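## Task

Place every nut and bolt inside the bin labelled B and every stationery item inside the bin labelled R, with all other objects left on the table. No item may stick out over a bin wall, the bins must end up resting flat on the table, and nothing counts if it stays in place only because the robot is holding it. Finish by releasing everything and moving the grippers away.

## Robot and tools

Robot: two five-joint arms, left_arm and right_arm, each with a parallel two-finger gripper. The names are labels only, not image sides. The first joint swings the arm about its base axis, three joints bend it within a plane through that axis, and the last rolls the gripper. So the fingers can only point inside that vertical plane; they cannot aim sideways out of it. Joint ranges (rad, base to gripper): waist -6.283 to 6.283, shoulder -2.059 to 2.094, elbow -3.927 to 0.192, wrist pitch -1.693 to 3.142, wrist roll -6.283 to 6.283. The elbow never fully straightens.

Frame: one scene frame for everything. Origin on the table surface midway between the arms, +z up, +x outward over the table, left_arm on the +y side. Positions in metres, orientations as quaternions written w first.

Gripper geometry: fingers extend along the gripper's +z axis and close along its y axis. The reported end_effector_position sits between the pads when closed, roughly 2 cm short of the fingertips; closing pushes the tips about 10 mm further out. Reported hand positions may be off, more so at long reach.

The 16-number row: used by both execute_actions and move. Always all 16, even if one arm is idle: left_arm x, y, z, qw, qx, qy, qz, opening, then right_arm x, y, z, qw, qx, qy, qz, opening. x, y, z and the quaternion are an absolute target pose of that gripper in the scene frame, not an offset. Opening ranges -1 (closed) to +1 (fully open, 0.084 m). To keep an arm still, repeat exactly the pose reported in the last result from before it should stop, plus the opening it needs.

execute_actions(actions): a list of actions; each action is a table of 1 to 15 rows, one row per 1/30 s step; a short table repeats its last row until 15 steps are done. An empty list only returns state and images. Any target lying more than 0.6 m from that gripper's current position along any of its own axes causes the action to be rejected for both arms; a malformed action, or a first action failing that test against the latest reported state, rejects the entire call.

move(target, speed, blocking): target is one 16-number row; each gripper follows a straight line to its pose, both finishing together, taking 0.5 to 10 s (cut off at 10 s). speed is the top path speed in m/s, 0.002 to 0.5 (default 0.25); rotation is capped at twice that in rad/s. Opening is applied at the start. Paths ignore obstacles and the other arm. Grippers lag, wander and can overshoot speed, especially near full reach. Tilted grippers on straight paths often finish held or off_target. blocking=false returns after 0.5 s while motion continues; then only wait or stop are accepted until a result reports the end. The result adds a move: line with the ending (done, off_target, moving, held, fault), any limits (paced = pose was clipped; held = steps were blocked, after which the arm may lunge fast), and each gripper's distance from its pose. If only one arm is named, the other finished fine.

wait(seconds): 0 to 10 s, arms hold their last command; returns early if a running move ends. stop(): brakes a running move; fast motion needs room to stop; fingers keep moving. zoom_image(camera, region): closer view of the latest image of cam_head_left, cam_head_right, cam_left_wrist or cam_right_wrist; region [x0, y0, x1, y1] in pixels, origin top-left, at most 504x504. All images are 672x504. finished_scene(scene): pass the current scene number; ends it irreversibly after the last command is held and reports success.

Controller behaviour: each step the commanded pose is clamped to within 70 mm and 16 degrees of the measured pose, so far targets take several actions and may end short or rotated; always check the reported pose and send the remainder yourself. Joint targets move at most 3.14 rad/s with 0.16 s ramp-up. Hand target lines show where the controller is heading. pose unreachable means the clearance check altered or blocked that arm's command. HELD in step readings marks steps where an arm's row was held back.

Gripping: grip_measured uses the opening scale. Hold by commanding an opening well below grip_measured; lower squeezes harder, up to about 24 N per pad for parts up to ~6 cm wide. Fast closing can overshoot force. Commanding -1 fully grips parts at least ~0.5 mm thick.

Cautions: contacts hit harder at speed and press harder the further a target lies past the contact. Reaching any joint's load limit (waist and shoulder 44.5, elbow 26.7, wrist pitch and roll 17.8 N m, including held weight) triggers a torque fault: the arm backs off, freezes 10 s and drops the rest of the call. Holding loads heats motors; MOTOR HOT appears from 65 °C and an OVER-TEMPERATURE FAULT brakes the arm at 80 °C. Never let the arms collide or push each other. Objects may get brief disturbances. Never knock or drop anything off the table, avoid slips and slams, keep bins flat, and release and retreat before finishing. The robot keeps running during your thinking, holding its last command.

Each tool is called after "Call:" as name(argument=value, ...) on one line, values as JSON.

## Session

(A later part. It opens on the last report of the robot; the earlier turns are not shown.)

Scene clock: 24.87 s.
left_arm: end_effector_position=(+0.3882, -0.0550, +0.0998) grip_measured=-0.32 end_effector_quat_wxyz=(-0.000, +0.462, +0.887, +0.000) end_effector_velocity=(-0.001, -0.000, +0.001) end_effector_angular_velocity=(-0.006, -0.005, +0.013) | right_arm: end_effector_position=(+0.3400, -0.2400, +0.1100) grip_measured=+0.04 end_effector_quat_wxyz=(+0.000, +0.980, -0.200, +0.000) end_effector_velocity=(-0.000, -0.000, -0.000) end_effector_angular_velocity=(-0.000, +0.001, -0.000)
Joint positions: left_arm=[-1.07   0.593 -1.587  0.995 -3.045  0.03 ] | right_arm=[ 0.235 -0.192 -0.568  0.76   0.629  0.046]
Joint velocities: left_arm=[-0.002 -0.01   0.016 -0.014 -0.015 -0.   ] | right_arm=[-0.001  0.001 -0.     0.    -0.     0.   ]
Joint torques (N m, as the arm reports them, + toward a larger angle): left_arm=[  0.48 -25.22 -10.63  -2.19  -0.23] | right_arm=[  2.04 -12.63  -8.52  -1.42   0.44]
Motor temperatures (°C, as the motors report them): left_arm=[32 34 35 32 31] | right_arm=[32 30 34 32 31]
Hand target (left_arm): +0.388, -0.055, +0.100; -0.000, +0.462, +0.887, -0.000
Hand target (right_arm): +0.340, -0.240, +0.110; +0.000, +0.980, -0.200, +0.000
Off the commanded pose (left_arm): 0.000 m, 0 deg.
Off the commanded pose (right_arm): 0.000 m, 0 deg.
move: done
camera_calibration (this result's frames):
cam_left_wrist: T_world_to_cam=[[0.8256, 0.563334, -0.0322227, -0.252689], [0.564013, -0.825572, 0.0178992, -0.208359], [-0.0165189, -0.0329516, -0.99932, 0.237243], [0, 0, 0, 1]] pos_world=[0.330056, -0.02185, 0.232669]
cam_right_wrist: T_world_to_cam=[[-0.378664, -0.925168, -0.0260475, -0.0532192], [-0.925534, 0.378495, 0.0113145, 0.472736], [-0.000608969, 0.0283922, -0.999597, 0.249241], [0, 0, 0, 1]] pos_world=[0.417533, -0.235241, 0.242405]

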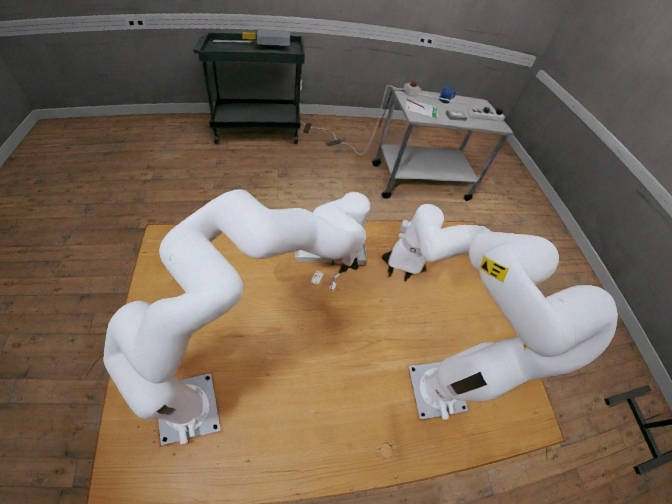

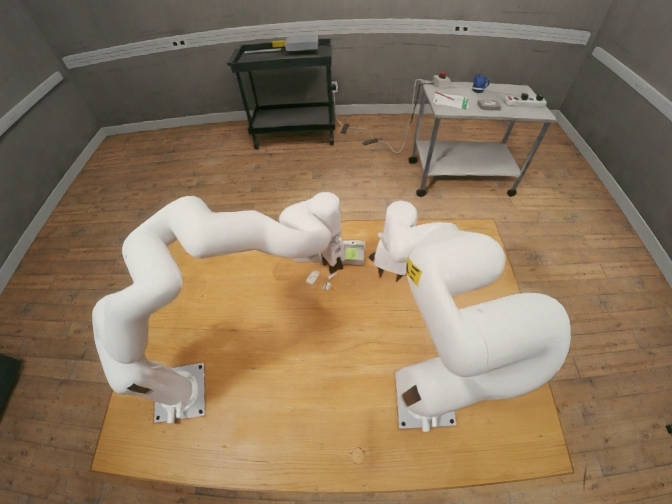

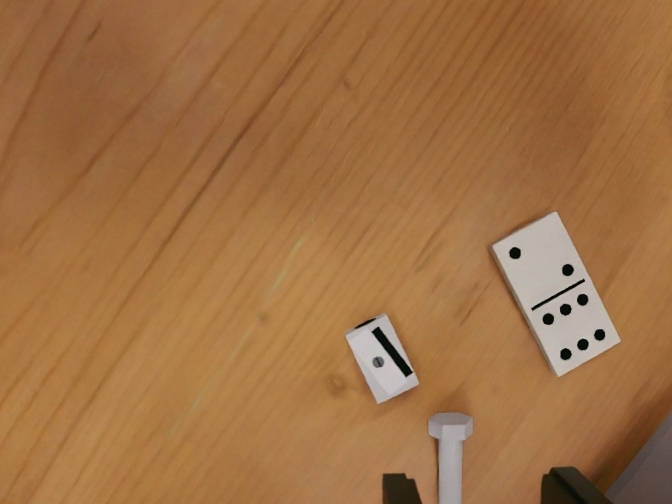

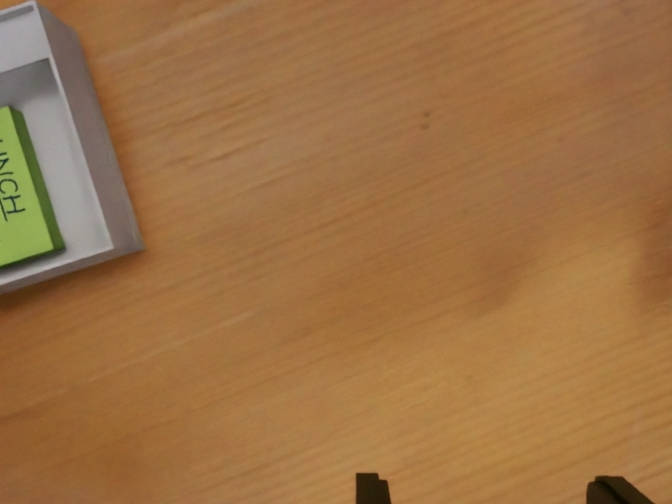

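Call:
move(target=[0.400,-0.069,0.05,0,0.4617,0.887,0,-0.3,0.34,-0.24,0.11,0,0.98,-0.2,0,0.05], speed=0.12)

Scene clock: 26.23 s.
left_arm: end_effector_position=(+0.4000, -0.0690, +0.0505) grip_measured=-0.32 end_effector_quat_wxyz=(+0.000, +0.462, +0.887, -0.000) end_effector_velocity=(+0.001, -0.001, -0.003) end_effector_angular_velocity=(+0.000, +0.000, +0.000) | right_arm: end_effector_position=(+0.3400, -0.2400, +0.1100) grip_measured=+0.04 end_effector_quat_wxyz=(+0.000, +0.980, -0.200, +0.000) end_effector_velocity=(-0.001, -0.000, -0.001) end_effector_angular_velocity=(-0.000, +0.002, -0.001)
Joint positions: left_arm=[-1.07   0.728 -1.661  0.932 -3.047  0.03 ] | right_arm=[ 0.235 -0.192 -0.568  0.76   0.629  0.046]
Joint velocities: left_arm=[ 0.     0.01  -0.008 -0.001 -0.     0.   ] | right_arm=[-0.001  0.     0.001  0.    -0.     0.   ]
Joint torques (N m, as the arm reports them, + toward a larger angle): left_arm=[  0.32 -27.36 -10.47  -2.07  -0.28] | right_arm=[  2.   -12.71  -8.87  -1.27   0.54]
Motor temperatures (°C, as the motors report them): left_arm=[32 34 35 32 31] | right_arm=[32 30 34 32 31]
Hand target (left_arm): +0.400, -0.069, +0.050; +0.000, +0.462, +0.887, -0.000
Hand target (right_arm): +0.340, -0.240, +0.110; +0.000, +0.980, -0.200, +0.000
Off the commanded pose (left_arm): 0.001 m, 0 deg.
Off the commanded pose (right_arm): 0.000 m, 0 deg.
move: done
camera_calibration (this result's frames):
cam_left_wrist: T_world_to_cam=[[0.824955, 0.564289, -0.0320597, -0.255819], [0.564987, -0.824871, 0.019421, -0.22611], [-0.0154861, -0.0341347, -0.999297, 0.187186], [0, 0, 0, 1]] pos_world=[0.341687, -0.0357667, 0.183244]
cam_right_wrist: T_world_to_cam=[[-0.378688, -0.925158, -0.0260485, -0.0532264], [-0.925524, 0.378519, 0.0113131, 0.472746], [-0.000606582, 0.0283926, -0.999597, 0.249228], [0, 0, 0, 1]] pos_world=[0.417533, -0.235262, 0.242393]

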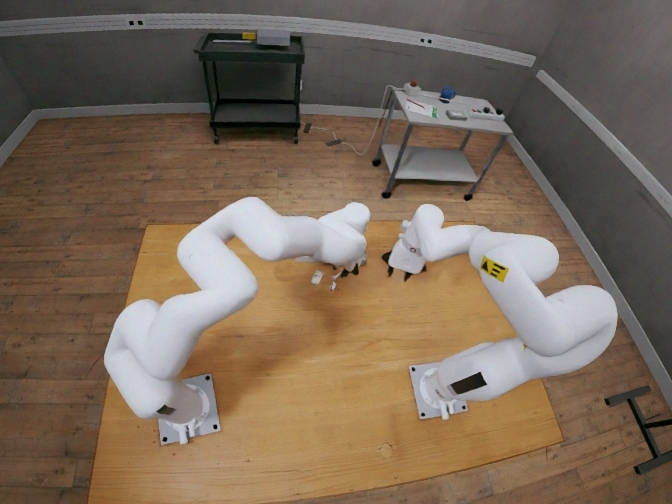

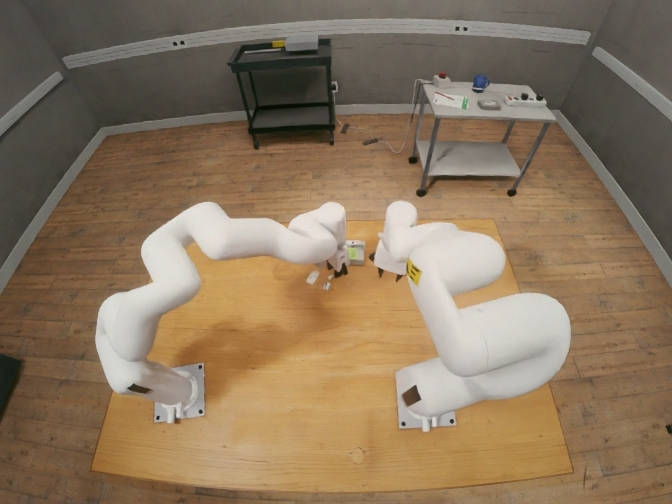

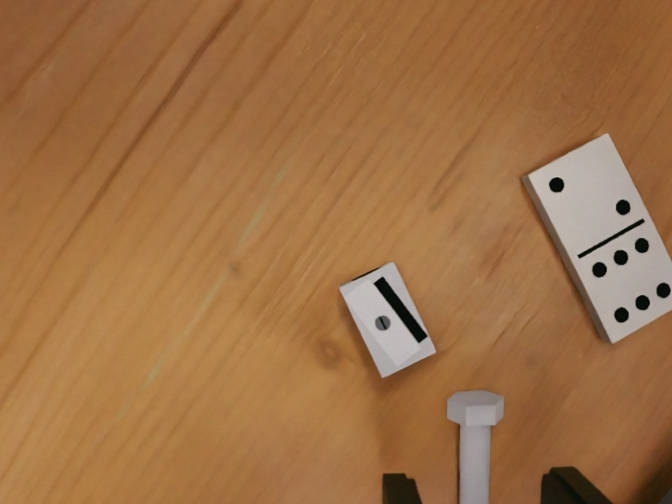

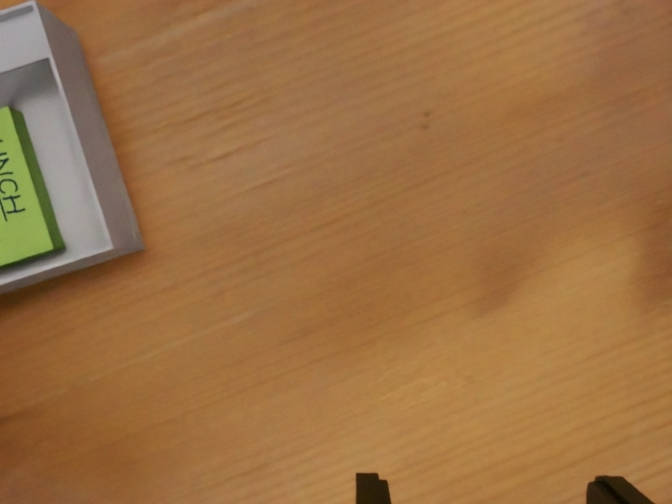

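Call:
move(target=[0.402,-0.0715,0.026,0,0.4617,0.887,0,-0.3,0.34,-0.24,0.11,0,0.98,-0.2,0,0.05], speed=0.05)

Scene clock: 27.27 s.
left_arm: end_effector_position=(+0.4020, -0.0715, +0.0265) grip_measured=-0.32 end_effector_quat_wxyz=(+0.000, +0.462, +0.887, -0.000) end_effector_velocity=(+0.000, -0.001, -0.002) end_effector_angular_velocity=(-0.002, -0.001, -0.001) | right_arm: end_effector_position=(+0.3400, -0.2400, +0.1100) grip_measured=+0.04 end_effector_quat_wxyz=(+0.000, +0.980, -0.200, +0.000) end_effector_velocity=(-0.000, +0.000, -0.000) end_effector_angular_velocity=(-0.000, +0.000, +0.000)
Joint positions: left_arm=[-1.07   0.78  -1.675  0.895 -3.047  0.03 ] | right_arm=[ 0.235 -0.192 -0.568  0.76   0.629  0.046]
Joint velocities: left_arm=[-0.001  0.006 -0.004 -0.005  0.    -0.   ] | right_arm=[ 0.  0.  0. -0.  0. -0.]
Joint torques (N m, as the arm reports them, + toward a larger angle): left_arm=[  0.31 -27.48 -10.42  -2.01  -0.29] | right_arm=[  1.99 -12.99  -8.93  -1.26   0.17]
Motor temperatures (°C, as the motors report them): left_arm=[32 34 35 32 31] | right_arm=[32 30 34 32 31]
Hand target (left_arm): +0.402, -0.072, +0.026; -0.000, +0.462, +0.887, -0.000
Hand target (right_arm): +0.340, -0.240, +0.110; +0.000, +0.980, -0.200, +0.000
Off the commanded pose (left_arm): 0.001 m, 0 deg.
Off the commanded pose (right_arm): 0.000 m, 0 deg.
move: done
camera_calibration (this result's frames):
cam_left_wrist: T_world_to_cam=[[0.824951, 0.564293, -0.0320755, -0.256818], [0.564989, -0.824873, 0.0192734, -0.228886], [-0.0155823, -0.0340219, -0.9993, 0.163212], [0, 0, 0, 1]] pos_world=[0.343724, -0.0383284, 0.159272]
cam_right_wrist: T_world_to_cam=[[-0.378688, -0.925158, -0.0260487, -0.0532262], [-0.925524, 0.378519, 0.0113129, 0.472746], [-0.000606262, 0.0283927, -0.999597, 0.249228], [0, 0, 0, 1]] pos_world=[0.417533, -0.235262, 0.242393]

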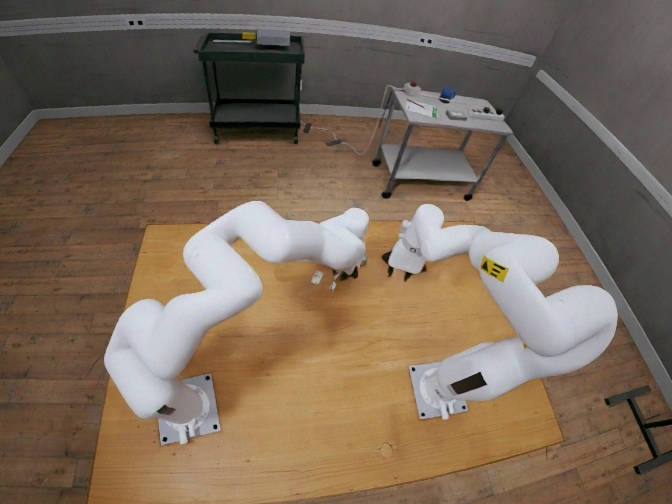

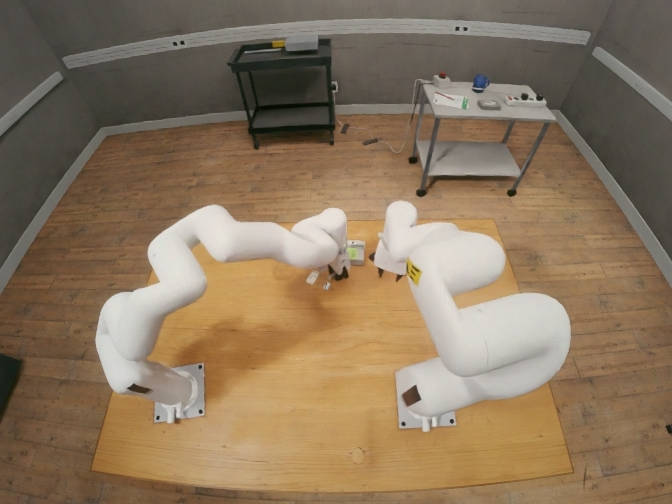

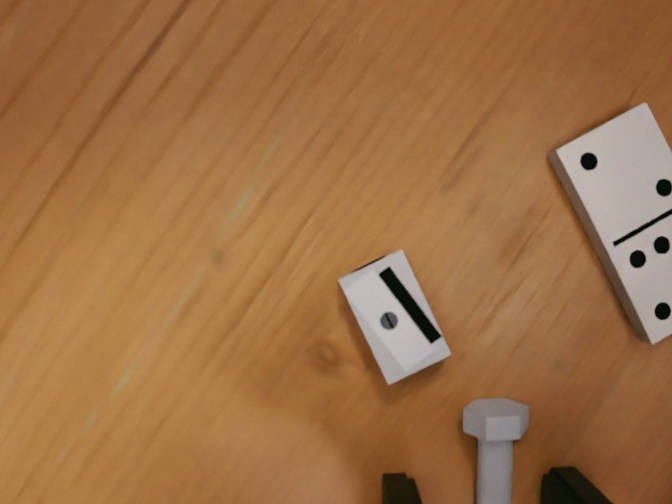

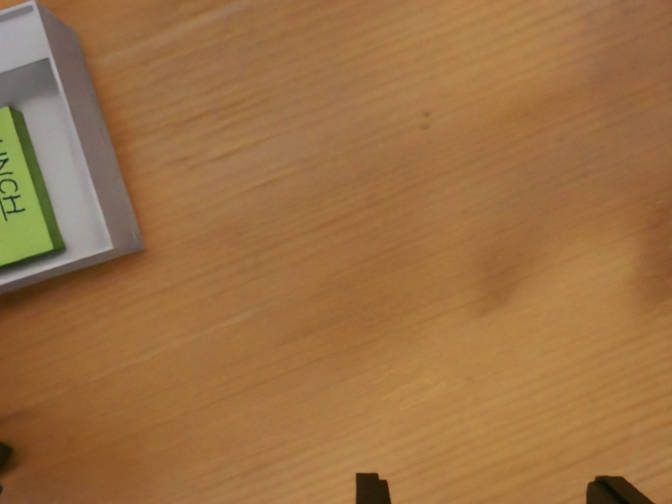

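Call:
move(target=[0.402,-0.0715,0.025,0,0.4617,0.887,0,-1,0.34,-0.24,0.11,0,0.98,-0.2,0,0.05], speed=0.05)

Scene clock: 28.07 s.
left_arm: end_effector_position=(+0.4022, -0.0718, +0.0257) grip_measured=-0.86 end_effector_quat_wxyz=(+0.001, +0.462, +0.887, -0.000) end_effector_velocity=(-0.001, +0.000, -0.002) end_effector_angular_velocity=(+0.002, +0.002, -0.001) | right_arm: end_effector_position=(+0.3400, -0.2400, +0.1100) grip_measured=+0.04 end_effector_quat_wxyz=(+0.000, +0.980, -0.200, +0.000) end_effector_velocity=(+0.001, -0.000, +0.001) end_effector_angular_velocity=(+0.000, -0.001, -0.001)
Joint positions: left_arm=[-1.07   0.782 -1.676  0.893 -3.047  0.006] | right_arm=[ 0.235 -0.192 -0.568  0.76   0.629  0.046]
Joint velocities: left_arm=[-0.001  0.003  0.     0.    -0.     0.   ] | right_arm=[-0.001 -0.    -0.001 -0.     0.    -0.   ]
Joint torques (N m, as the arm reports them, + toward a larger angle): left_arm=[  0.25 -25.21  -9.56  -2.08  -0.33] | right_arm=[  2.02 -13.28  -9.    -1.27   0.33]
Motor temperatures (°C, as the motors report them): left_arm=[32 34 35 32 31] | right_arm=[32 30 34 32 31]
Hand target (left_arm): +0.402, -0.072, +0.025; -0.000, +0.462, +0.887, -0.000
Hand target (right_arm): +0.340, -0.240, +0.110; +0.000, +0.980, -0.200, +0.000
Off the commanded pose (left_arm): 0.001 m, 0 deg.
Off the commanded pose (right_arm): 0.000 m, 0 deg.
move: done
camera_calibration (this result's frames):
cam_left_wrist: T_world_to_cam=[[0.824967, 0.564275, -0.0319993, -0.25688], [0.564979, -0.824863, 0.0199914, -0.229166], [-0.0151144, -0.0345712, -0.999288, 0.162118], [0, 0, 0, 1]] pos_world=[0.343842, -0.0384751, 0.158364]
cam_right_wrist: T_world_to_cam=[[-0.378688, -0.925158, -0.0260485, -0.0532262], [-0.925524, 0.378519, 0.011313, 0.472746], [-0.000606446, 0.0283927, -0.999597, 0.249228], [0, 0, 0, 1]] pos_world=[0.417533, -0.235262, 0.242393]

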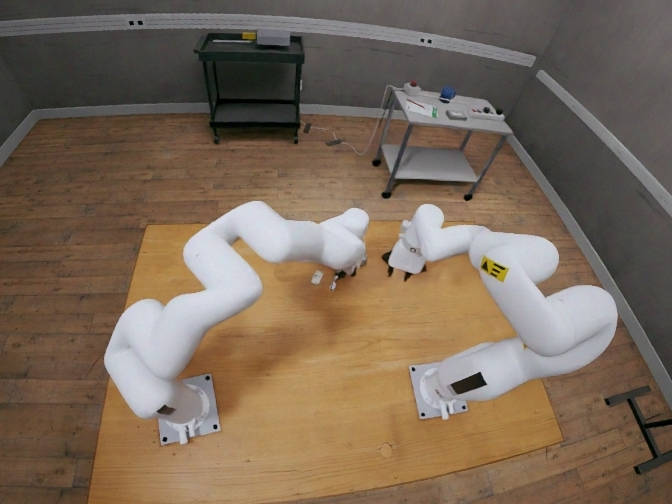

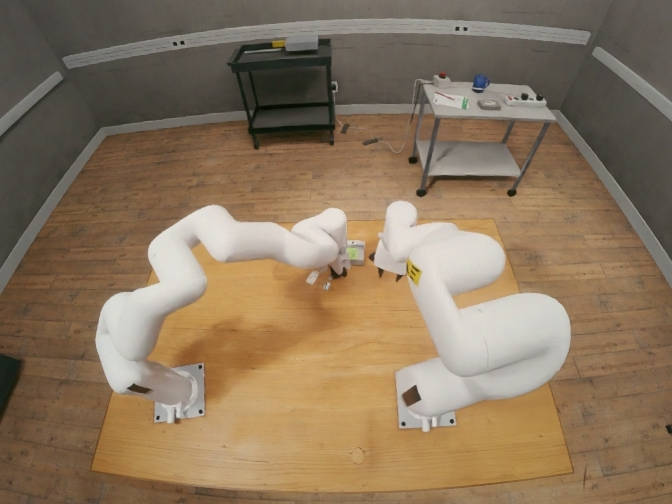

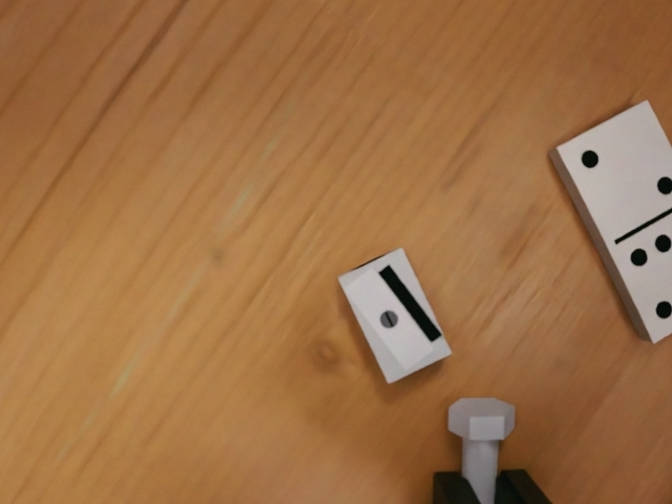

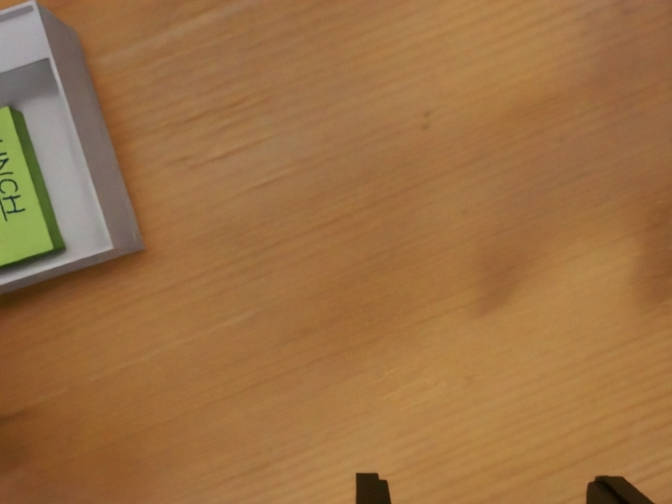

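Call:
move(target=[0.415,-0.072,0.082,0,0.574,0.819,0,-1,0.34,-0.24,0.11,0,0.98,-0.2,0,0.05], speed=0.2)

Call:
move(target=[0.488,-0.075,0.078,0,0.7071,0.7071,0,-1,0.34,-0.24,0.11,0,0.98,-0.2,0,0.05], speed=0.2)

Scene clock: 29.53 s.
left_arm: end_effector_position=(+0.4148, -0.0718, +0.0815) grip_measured=-0.86 end_effector_quat_wxyz=(-0.000, +0.573, +0.819, -0.000) end_effector_velocity=(+0.000, -0.001, +0.003) end_effector_angular_velocity=(+0.002, +0.001, -0.014) | right_arm: end_effector_position=(+0.3400, -0.2400, +0.1100) grip_measured=+0.04 end_effector_quat_wxyz=(+0.000, +0.980, -0.200, +0.000) end_effector_velocity=(+0.000, +0.000, +0.000) end_effector_angular_velocity=(+0.000, -0.001, +0.000)
Joint positions: left_arm=[-1.056  0.728 -1.756  1.027 -2.771  0.006] | right_arm=[ 0.235 -0.192 -0.568  0.76   0.629  0.046]
Joint velocities: left_arm=[-0.001  0.001 -0.012  0.013  0.013  0.   ] | right_arm=[ 0.    -0.001 -0.    -0.    -0.    -0.   ]
Joint torques (N m, as the arm reports them, + toward a larger angle): left_arm=[  0.67 -27.29 -10.72  -2.16  -0.21] | right_arm=[  1.37 -12.34  -8.82  -1.4    0.17]
Motor temperatures (°C, as the motors report them): left_arm=[32 34 35 32 31] | right_arm=[32 30 34 32 31]
Hand target (left_arm): +0.415, -0.072, +0.082; +0.000, +0.574, +0.819, -0.000
Hand target (right_arm): +0.340, -0.240, +0.110; +0.000, +0.980, -0.200, +0.000
Off the commanded pose (left_arm): 0.001 m, 0 deg.
Off the commanded pose (right_arm): 0.000 m, 0 deg.
move: done
camera_calibration (this result's frames):
cam_left_wrist: T_world_to_cam=[[0.942733, 0.331997, -0.0321155, -0.33094], [0.332682, -0.942849, 0.0189095, -0.149485], [-0.0240021, -0.0285109, -0.999305, 0.222207], [0, 0, 0, 1]] pos_world=[0.367053, -0.0247348, 0.214251]
cam_right_wrist: T_world_to_cam=[[-0.378688, -0.925158, -0.0260487, -0.0532262], [-0.925524, 0.378519, 0.0113128, 0.472746], [-0.000606244, 0.0283927, -0.999597, 0.249228], [0, 0, 0, 1]] pos_world=[0.417533, -0.235262, 0.242393]

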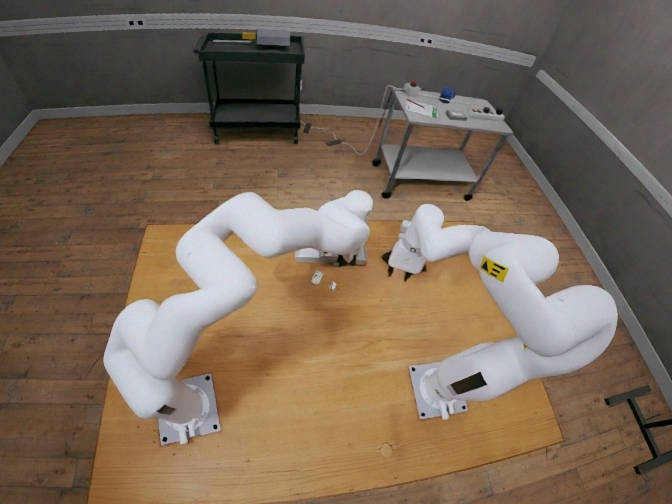

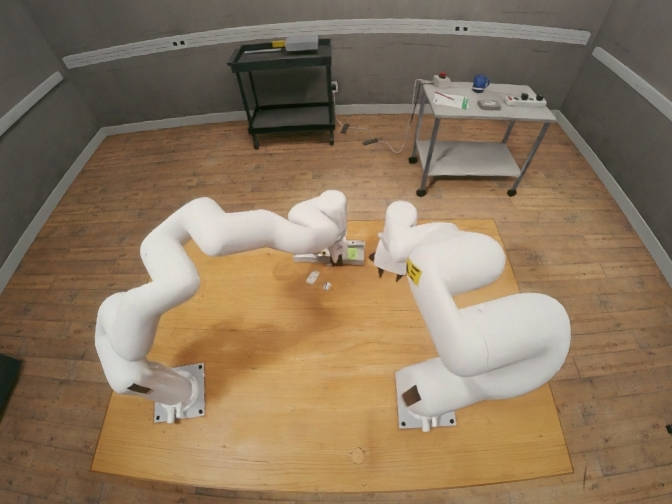

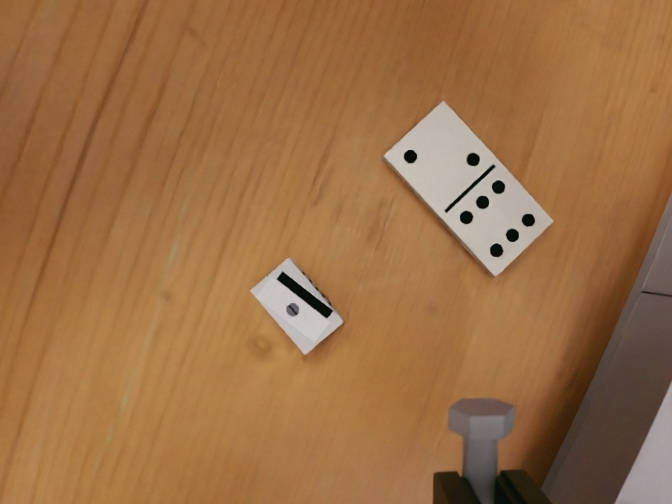

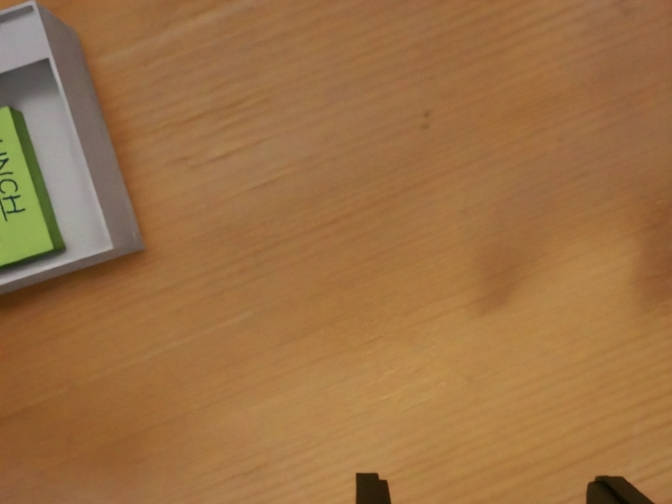

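Scene clock: 31.03 s.
left_arm: end_effector_position=(+0.4877, -0.0748, +0.0781) grip_measured=-0.86 end_effector_quat_wxyz=(+0.002, +0.707, +0.707, +0.000) end_effector_velocity=(+0.002, -0.001, +0.001) end_effector_angular_velocity=(+0.014, +0.014, -0.010) | right_arm: end_effector_position=(+0.3400, -0.2400, +0.1100) grip_measured=+0.04 end_effector_quat_wxyz=(+0.000, +0.980, -0.200, +0.000) end_effector_velocity=(+0.001, +0.000, +0.001) end_effector_angular_velocity=(+0.000, -0.002, +0.001)
Joint positions: left_arm=[-0.979  0.984 -2.188  1.2   -2.345  0.006] | right_arm=[ 0.235 -0.192 -0.568  0.76   0.629  0.046]
Joint velocities: left_arm=[ 0.001  0.048 -0.091  0.063  0.01   0.   ] | right_arm=[ 0.001 -0.    -0.002  0.    -0.    -0.   ]
Joint torques (N m, as the arm reports them, + toward a larger angle): left_arm=[  0.27 -29.95 -11.35  -2.16  -0.27] | right_arm=[  1.77 -12.52  -8.79  -1.33   0.34]
Motor temperatures (°C, as the motors report them): left_arm=[32 34 35 32 31] | right_arm=[32 30 34 32 31]
Hand target (left_arm): +0.488, -0.075, +0.078; +0.000, +0.707, +0.707, -0.000
Hand target (right_arm): +0.340, -0.240, +0.110; +0.000, +0.980, -0.200, +0.000
Off the commanded pose (left_arm): 0.000 m, 0 deg.
Off the commanded pose (right_arm): 0.000 m, 0 deg.
move: done
camera_calibration (this result's frames):
cam_left_wrist: T_world_to_cam=[[0.999505, -0.0102146, -0.0297523, -0.45223], [-0.00958647, -0.99973, 0.0211785, -0.0139791], [-0.0299606, -0.0208828, -0.999333, 0.223976], [0, 0, 0, 1]] pos_world=[0.458583, -0.0139174, 0.210668]
cam_right_wrist: T_world_to_cam=[[-0.378688, -0.925158, -0.0260486, -0.0532262], [-0.925524, 0.378519, 0.0113129, 0.472746], [-0.000606297, 0.0283927, -0.999597, 0.249228], [0, 0, 0, 1]] pos_world=[0.417533, -0.235262, 0.242393]

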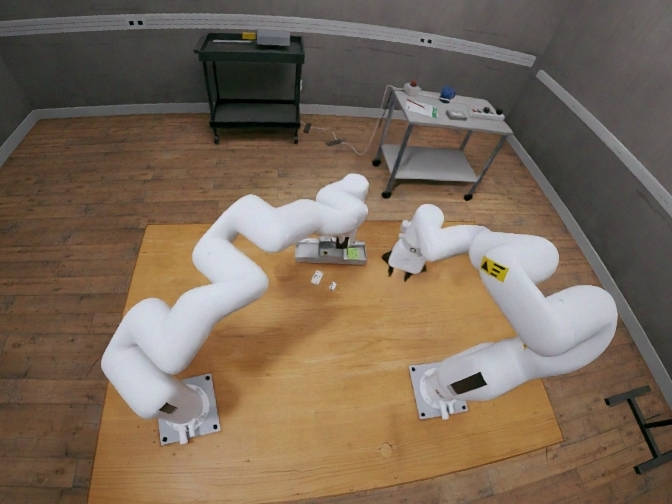

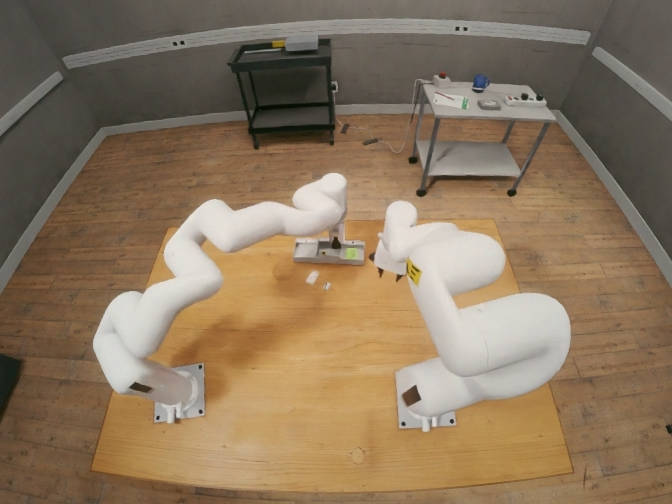

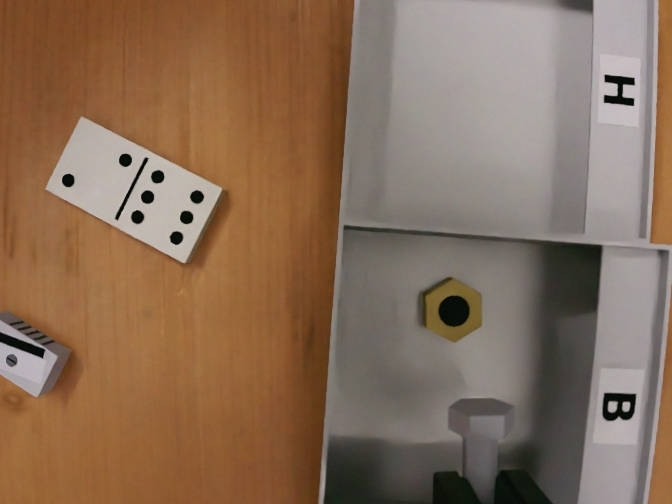

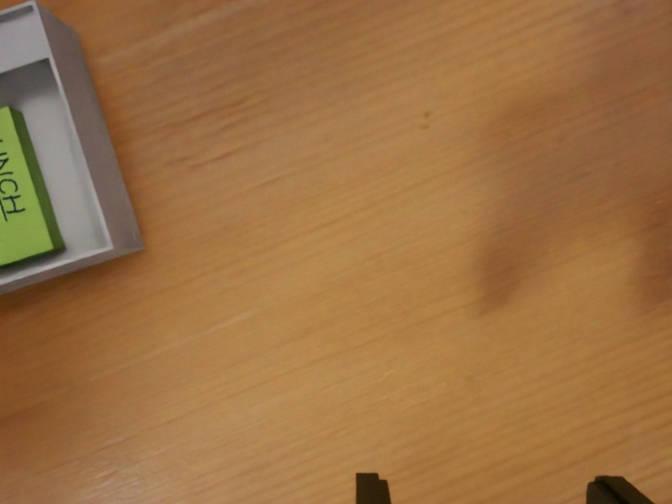

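Call:
move(target=[0.488,-0.073,0.036,0,0.7071,0.7071,0,-1,0.34,-0.24,0.11,0,0.98,-0.2,0,0.05], speed=0.07)

Scene clock: 32.20 s.
left_arm: end_effector_position=(+0.4880, -0.0734, +0.0378) grip_measured=-0.87 end_effector_quat_wxyz=(+0.001, +0.707, +0.707, +0.000) end_effector_velocity=(+0.002, -0.002, +0.002) end_effector_angular_velocity=(-0.005, -0.005, -0.001) | right_arm: end_effector_position=(+0.3400, -0.2400, +0.1100) grip_measured=+0.04 end_effector_quat_wxyz=(+0.000, +0.980, -0.200, +0.000) end_effector_velocity=(+0.000, +0.000, +0.000) end_effector_angular_velocity=(+0.000, -0.001, +0.001)
Joint positions: left_arm=[-0.977  1.03  -2.154  1.122 -2.342  0.006] | right_arm=[ 0.235 -0.192 -0.568  0.76   0.629  0.046]
Joint velocities: left_arm=[-0.     0.004 -0.012  0.002  0.    -0.   ] | right_arm=[ 0.    -0.001 -0.    -0.    -0.     0.   ]
Joint torques (N m, as the arm reports them, + toward a larger angle): left_arm=[  2.02 -19.33  -7.23  -2.92  -0.14] | right_arm=[  1.5  -12.42  -8.8   -1.37   0.35]
Motor temperatures (°C, as the motors report them): left_arm=[32 34 35 32 31] | right_arm=[32 30 34 32 31]
Hand target (left_arm): +0.488, -0.073, +0.036; +0.000, +0.707, +0.707, -0.000
Hand target (right_arm): +0.340, -0.240, +0.110; +0.000, +0.980, -0.200, +0.000
Off the commanded pose (left_arm): 0.002 m, 0 deg.
Off the commanded pose (right_arm): 0.000 m, 0 deg.
move: done
camera_calibration (this result's frames):
cam_left_wrist: T_world_to_cam=[[0.999455, -0.0113685, -0.0309895, -0.453797], [-0.010752, -0.999742, 0.0199866, -0.011145], [-0.0312088, -0.0196425, -0.99932, 0.184414], [0, 0, 0, 1]] pos_world=[0.459185, -0.0126788, 0.170448]
cam_right_wrist: T_world_to_cam=[[-0.378688, -0.925158, -0.0260486, -0.0532262], [-0.925524, 0.378519, 0.011313, 0.472746], [-0.000606366, 0.0283927, -0.999597, 0.249228], [0, 0, 0, 1]] pos_world=[0.417533, -0.235262, 0.242393]

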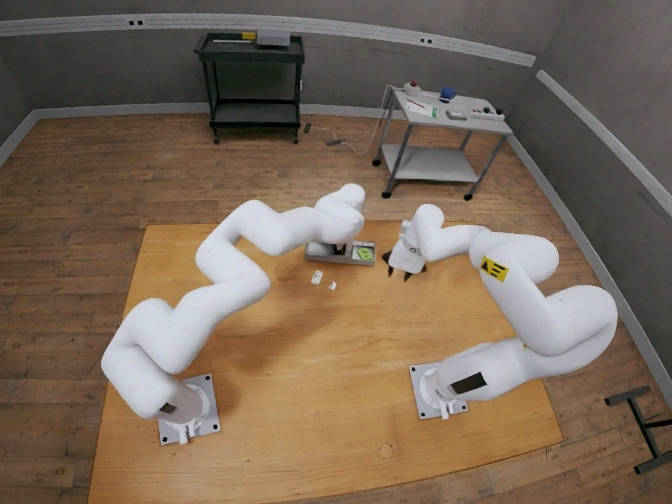

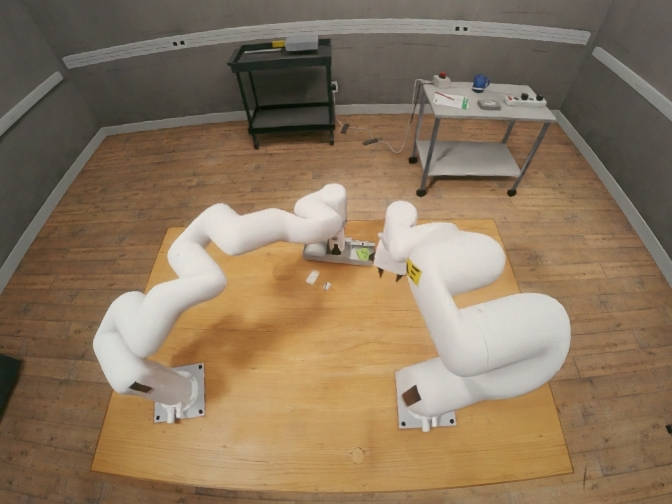

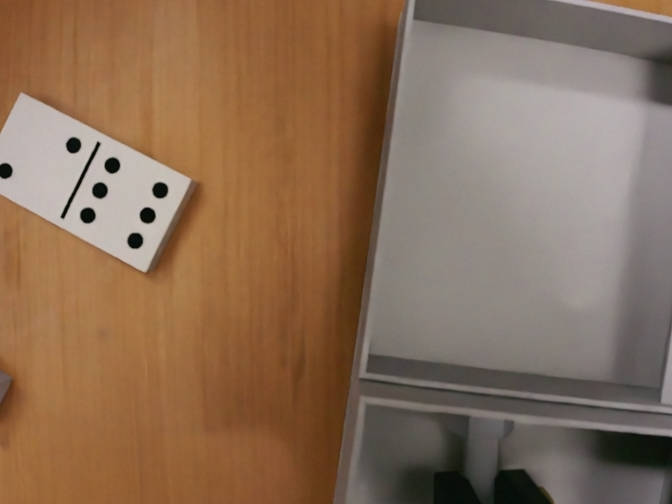

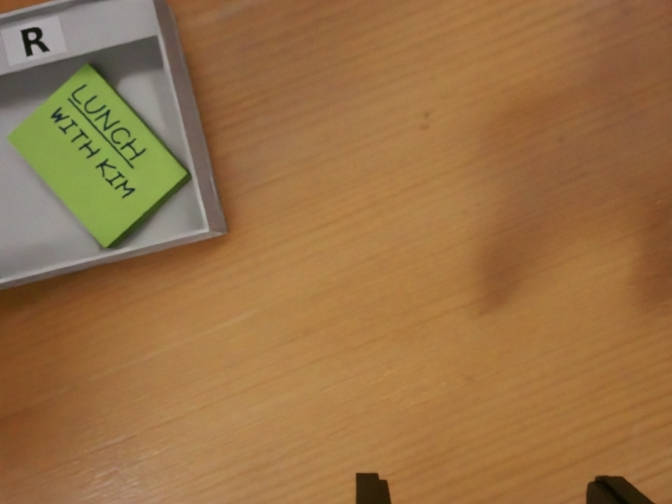

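Call:
move(target=[0.488,-0.073,0.085,0,0.7071,0.7071,0,-1,0.34,-0.24,0.11,0,0.98,-0.2,0,0.05], speed=0.1)

Scene clock: 33.33 s.
left_arm: end_effector_position=(+0.4879, -0.0729, +0.0844) grip_measured=-0.86 end_effector_quat_wxyz=(-0.000, +0.707, +0.707, -0.000) end_effector_velocity=(+0.001, -0.001, +0.005) end_effector_angular_velocity=(-0.003, -0.003, +0.000) | right_arm: end_effector_position=(+0.3400, -0.2400, +0.1100) grip_measured=+0.04 end_effector_quat_wxyz=(+0.000, +0.980, -0.200, +0.000) end_effector_velocity=(-0.001, -0.000, -0.001) end_effector_angular_velocity=(-0.000, +0.002, +0.000)
Joint positions: left_arm=[-0.977  0.976 -2.193  1.217 -2.342  0.006] | right_arm=[ 0.235 -0.192 -0.568  0.76   0.629  0.046]
Joint velocities: left_arm=[ 0.    -0.004 -0.005  0.005 -0.    -0.   ] | right_arm=[ 0.    -0.     0.002 -0.    -0.     0.   ]
Joint torques (N m, as the arm reports them, + toward a larger angle): left_arm=[  0.15 -29.73 -11.32  -2.08  -0.17] | right_arm=[  2.21 -12.52  -8.73  -1.23   0.12]
Motor temperatures (°C, as the motors report them): left_arm=[32 34 35 32 31] | right_arm=[32 30 34 32 31]
Hand target (left_arm): +0.488, -0.073, +0.085; +0.000, +0.707, +0.707, -0.000
Hand target (right_arm): +0.340, -0.240, +0.110; +0.000, +0.980, -0.200, +0.000
Off the commanded pose (left_arm): 0.001 m, 0 deg.
Off the commanded pose (right_arm): 0.000 m, 0 deg.
move: done
camera_calibration (this result's frames):
cam_left_wrist: T_world_to_cam=[[0.999412, -0.0109756, -0.0324887, -0.452014], [-0.0103763, -0.999774, 0.0185584, -0.0115648], [-0.0326851, -0.0182104, -0.9993, 0.231807], [0, 0, 0, 1]] pos_world=[0.459205, -0.012302, 0.217174]
cam_right_wrist: T_world_to_cam=[[-0.378688, -0.925158, -0.0260488, -0.0532261], [-0.925524, 0.378519, 0.0113127, 0.472746], [-0.000606082, 0.0283927, -0.999597, 0.249228], [0, 0, 0, 1]] pos_world=[0.417533, -0.235262, 0.242393]

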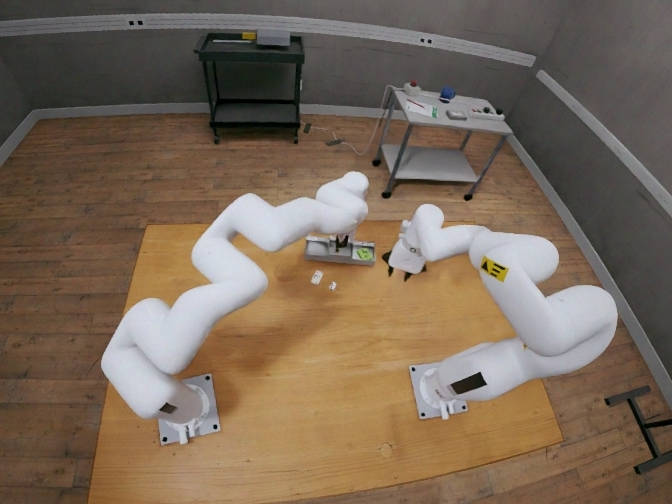

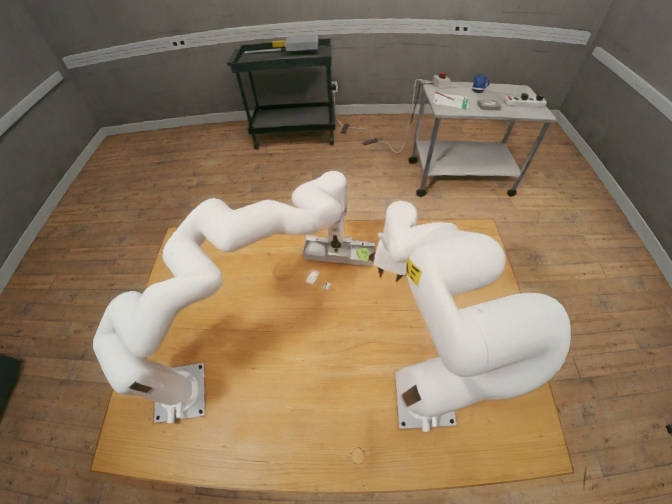

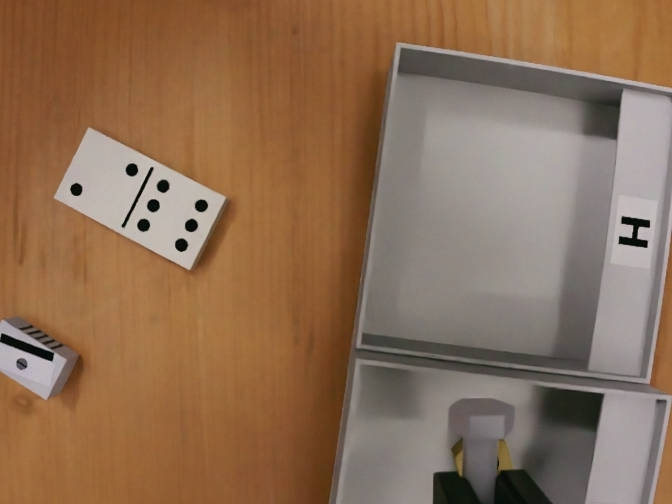

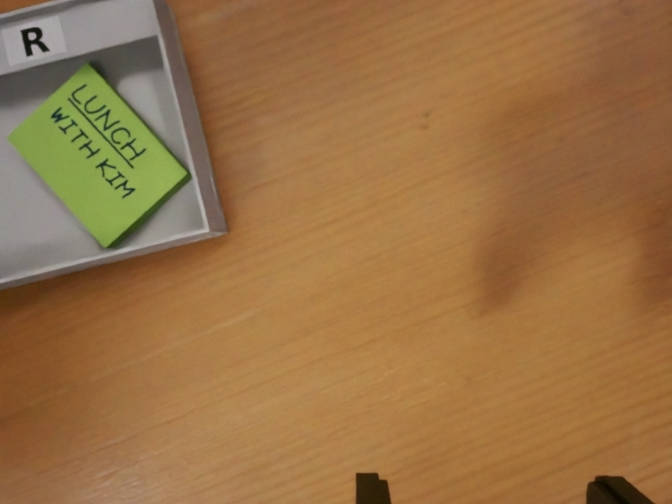

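Call:
move(target=[0.485,-0.112,0.085,0.104,0.703,0.703,-0.002,-1,0.34,-0.27,0.11,0,0.98,-0.2,0,0.05], speed=0.08)

Scene clock: 36.10 s.
left_arm: end_effector_position=(+0.4850, -0.1117, +0.0851) grip_measured=-0.86 end_effector_quat_wxyz=(+0.103, +0.703, +0.703, -0.003) end_effector_velocity=(-0.000, -0.002, -0.002) end_effector_angular_velocity=(-0.012, -0.010, +0.001) | right_arm: end_effector_position=(+0.3400, -0.2698, +0.1100) grip_measured=+0.04 end_effector_quat_wxyz=(+0.000, +0.980, -0.200, -0.000) end_effector_velocity=(+0.000, -0.002, +0.000) end_effector_angular_velocity=(+0.000, -0.001, +0.001)
Joint positions: left_arm=[-1.018  0.866 -1.94   0.868 -2.384  0.006] | right_arm=[ 0.154 -0.211 -0.549  0.76   0.548  0.046]
Joint velocities: left_arm=[-0.002 -0.004  0.018 -0.029 -0.003  0.   ] | right_arm=[-0.005 -0.002  0.001  0.    -0.006 -0.   ]
Joint torques (N m, as the arm reports them, + toward a larger angle): left_arm=[  0.39 -29.29 -11.    -2.53  -0.34] | right_arm=[  1.92 -12.48  -8.78  -1.2    0.51]
Motor temperatures (°C, as the motors report them): left_arm=[32 34 35 32 31] | right_arm=[32 30 34 32 31]
Hand target (left_arm): +0.485, -0.112, +0.085; +0.104, +0.703, +0.703, -0.003
Hand target (right_arm): +0.340, -0.270, +0.110; +0.000, +0.980, -0.200, -0.000
Off the commanded pose (left_arm): 0.000 m, 0 deg.
Off the commanded pose (right_arm): 0.000 m, 0 deg.
move: done
camera_calibration (this result's frames):
cam_left_wrist: T_world_to_cam=[[0.99381, -0.0051205, 0.110978, -0.458425], [-0.0236081, -0.985856, 0.165924, -0.0549773], [0.108559, -0.167516, -0.979874, 0.144899], [0, 0, 0, 1]] pos_world=[0.438559, -0.0322741, 0.20198]
cam_right_wrist: T_world_to_cam=[[-0.37868, -0.925161, -0.0260454, -0.0808067], [-0.925528, 0.378511, 0.0113183, 0.484023], [-0.000612738, 0.0283918, -0.999597, 0.25009], [0, 0, 0, 1]] pos_world=[0.41753, -0.265068, 0.242406]

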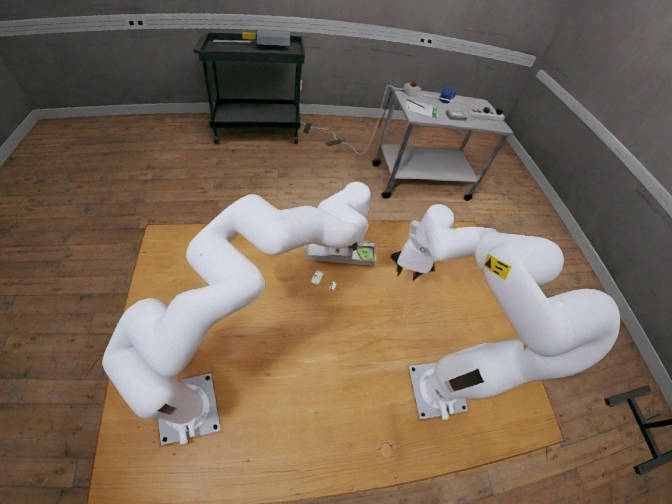

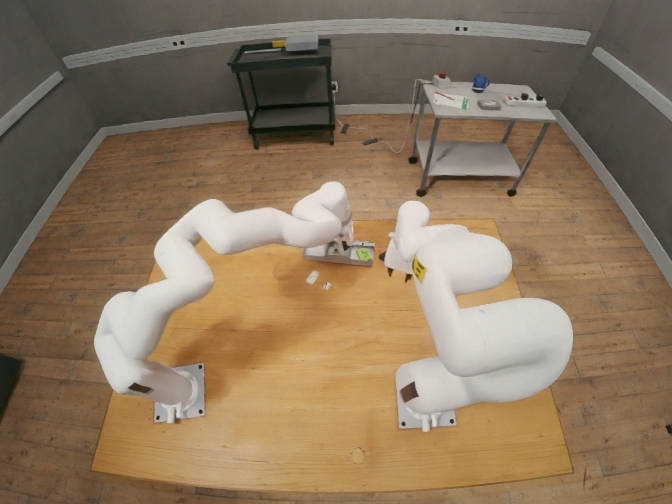

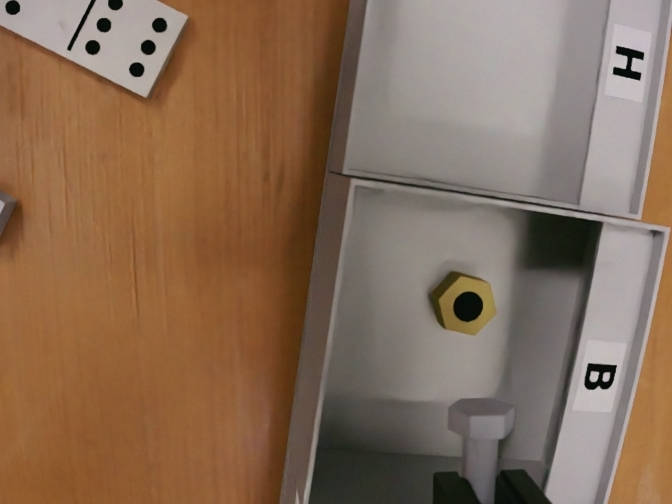

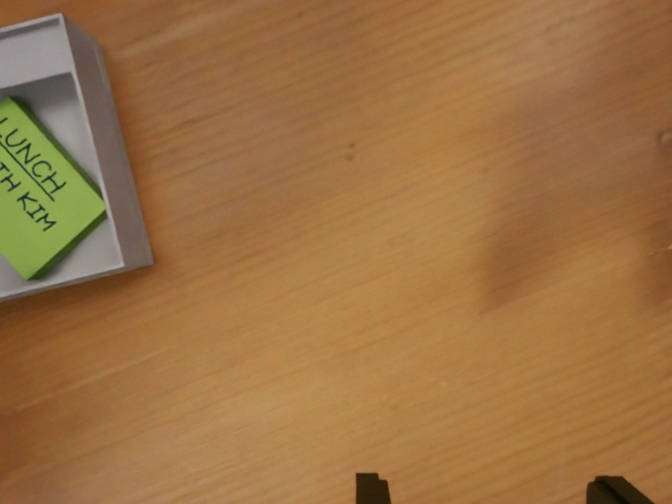

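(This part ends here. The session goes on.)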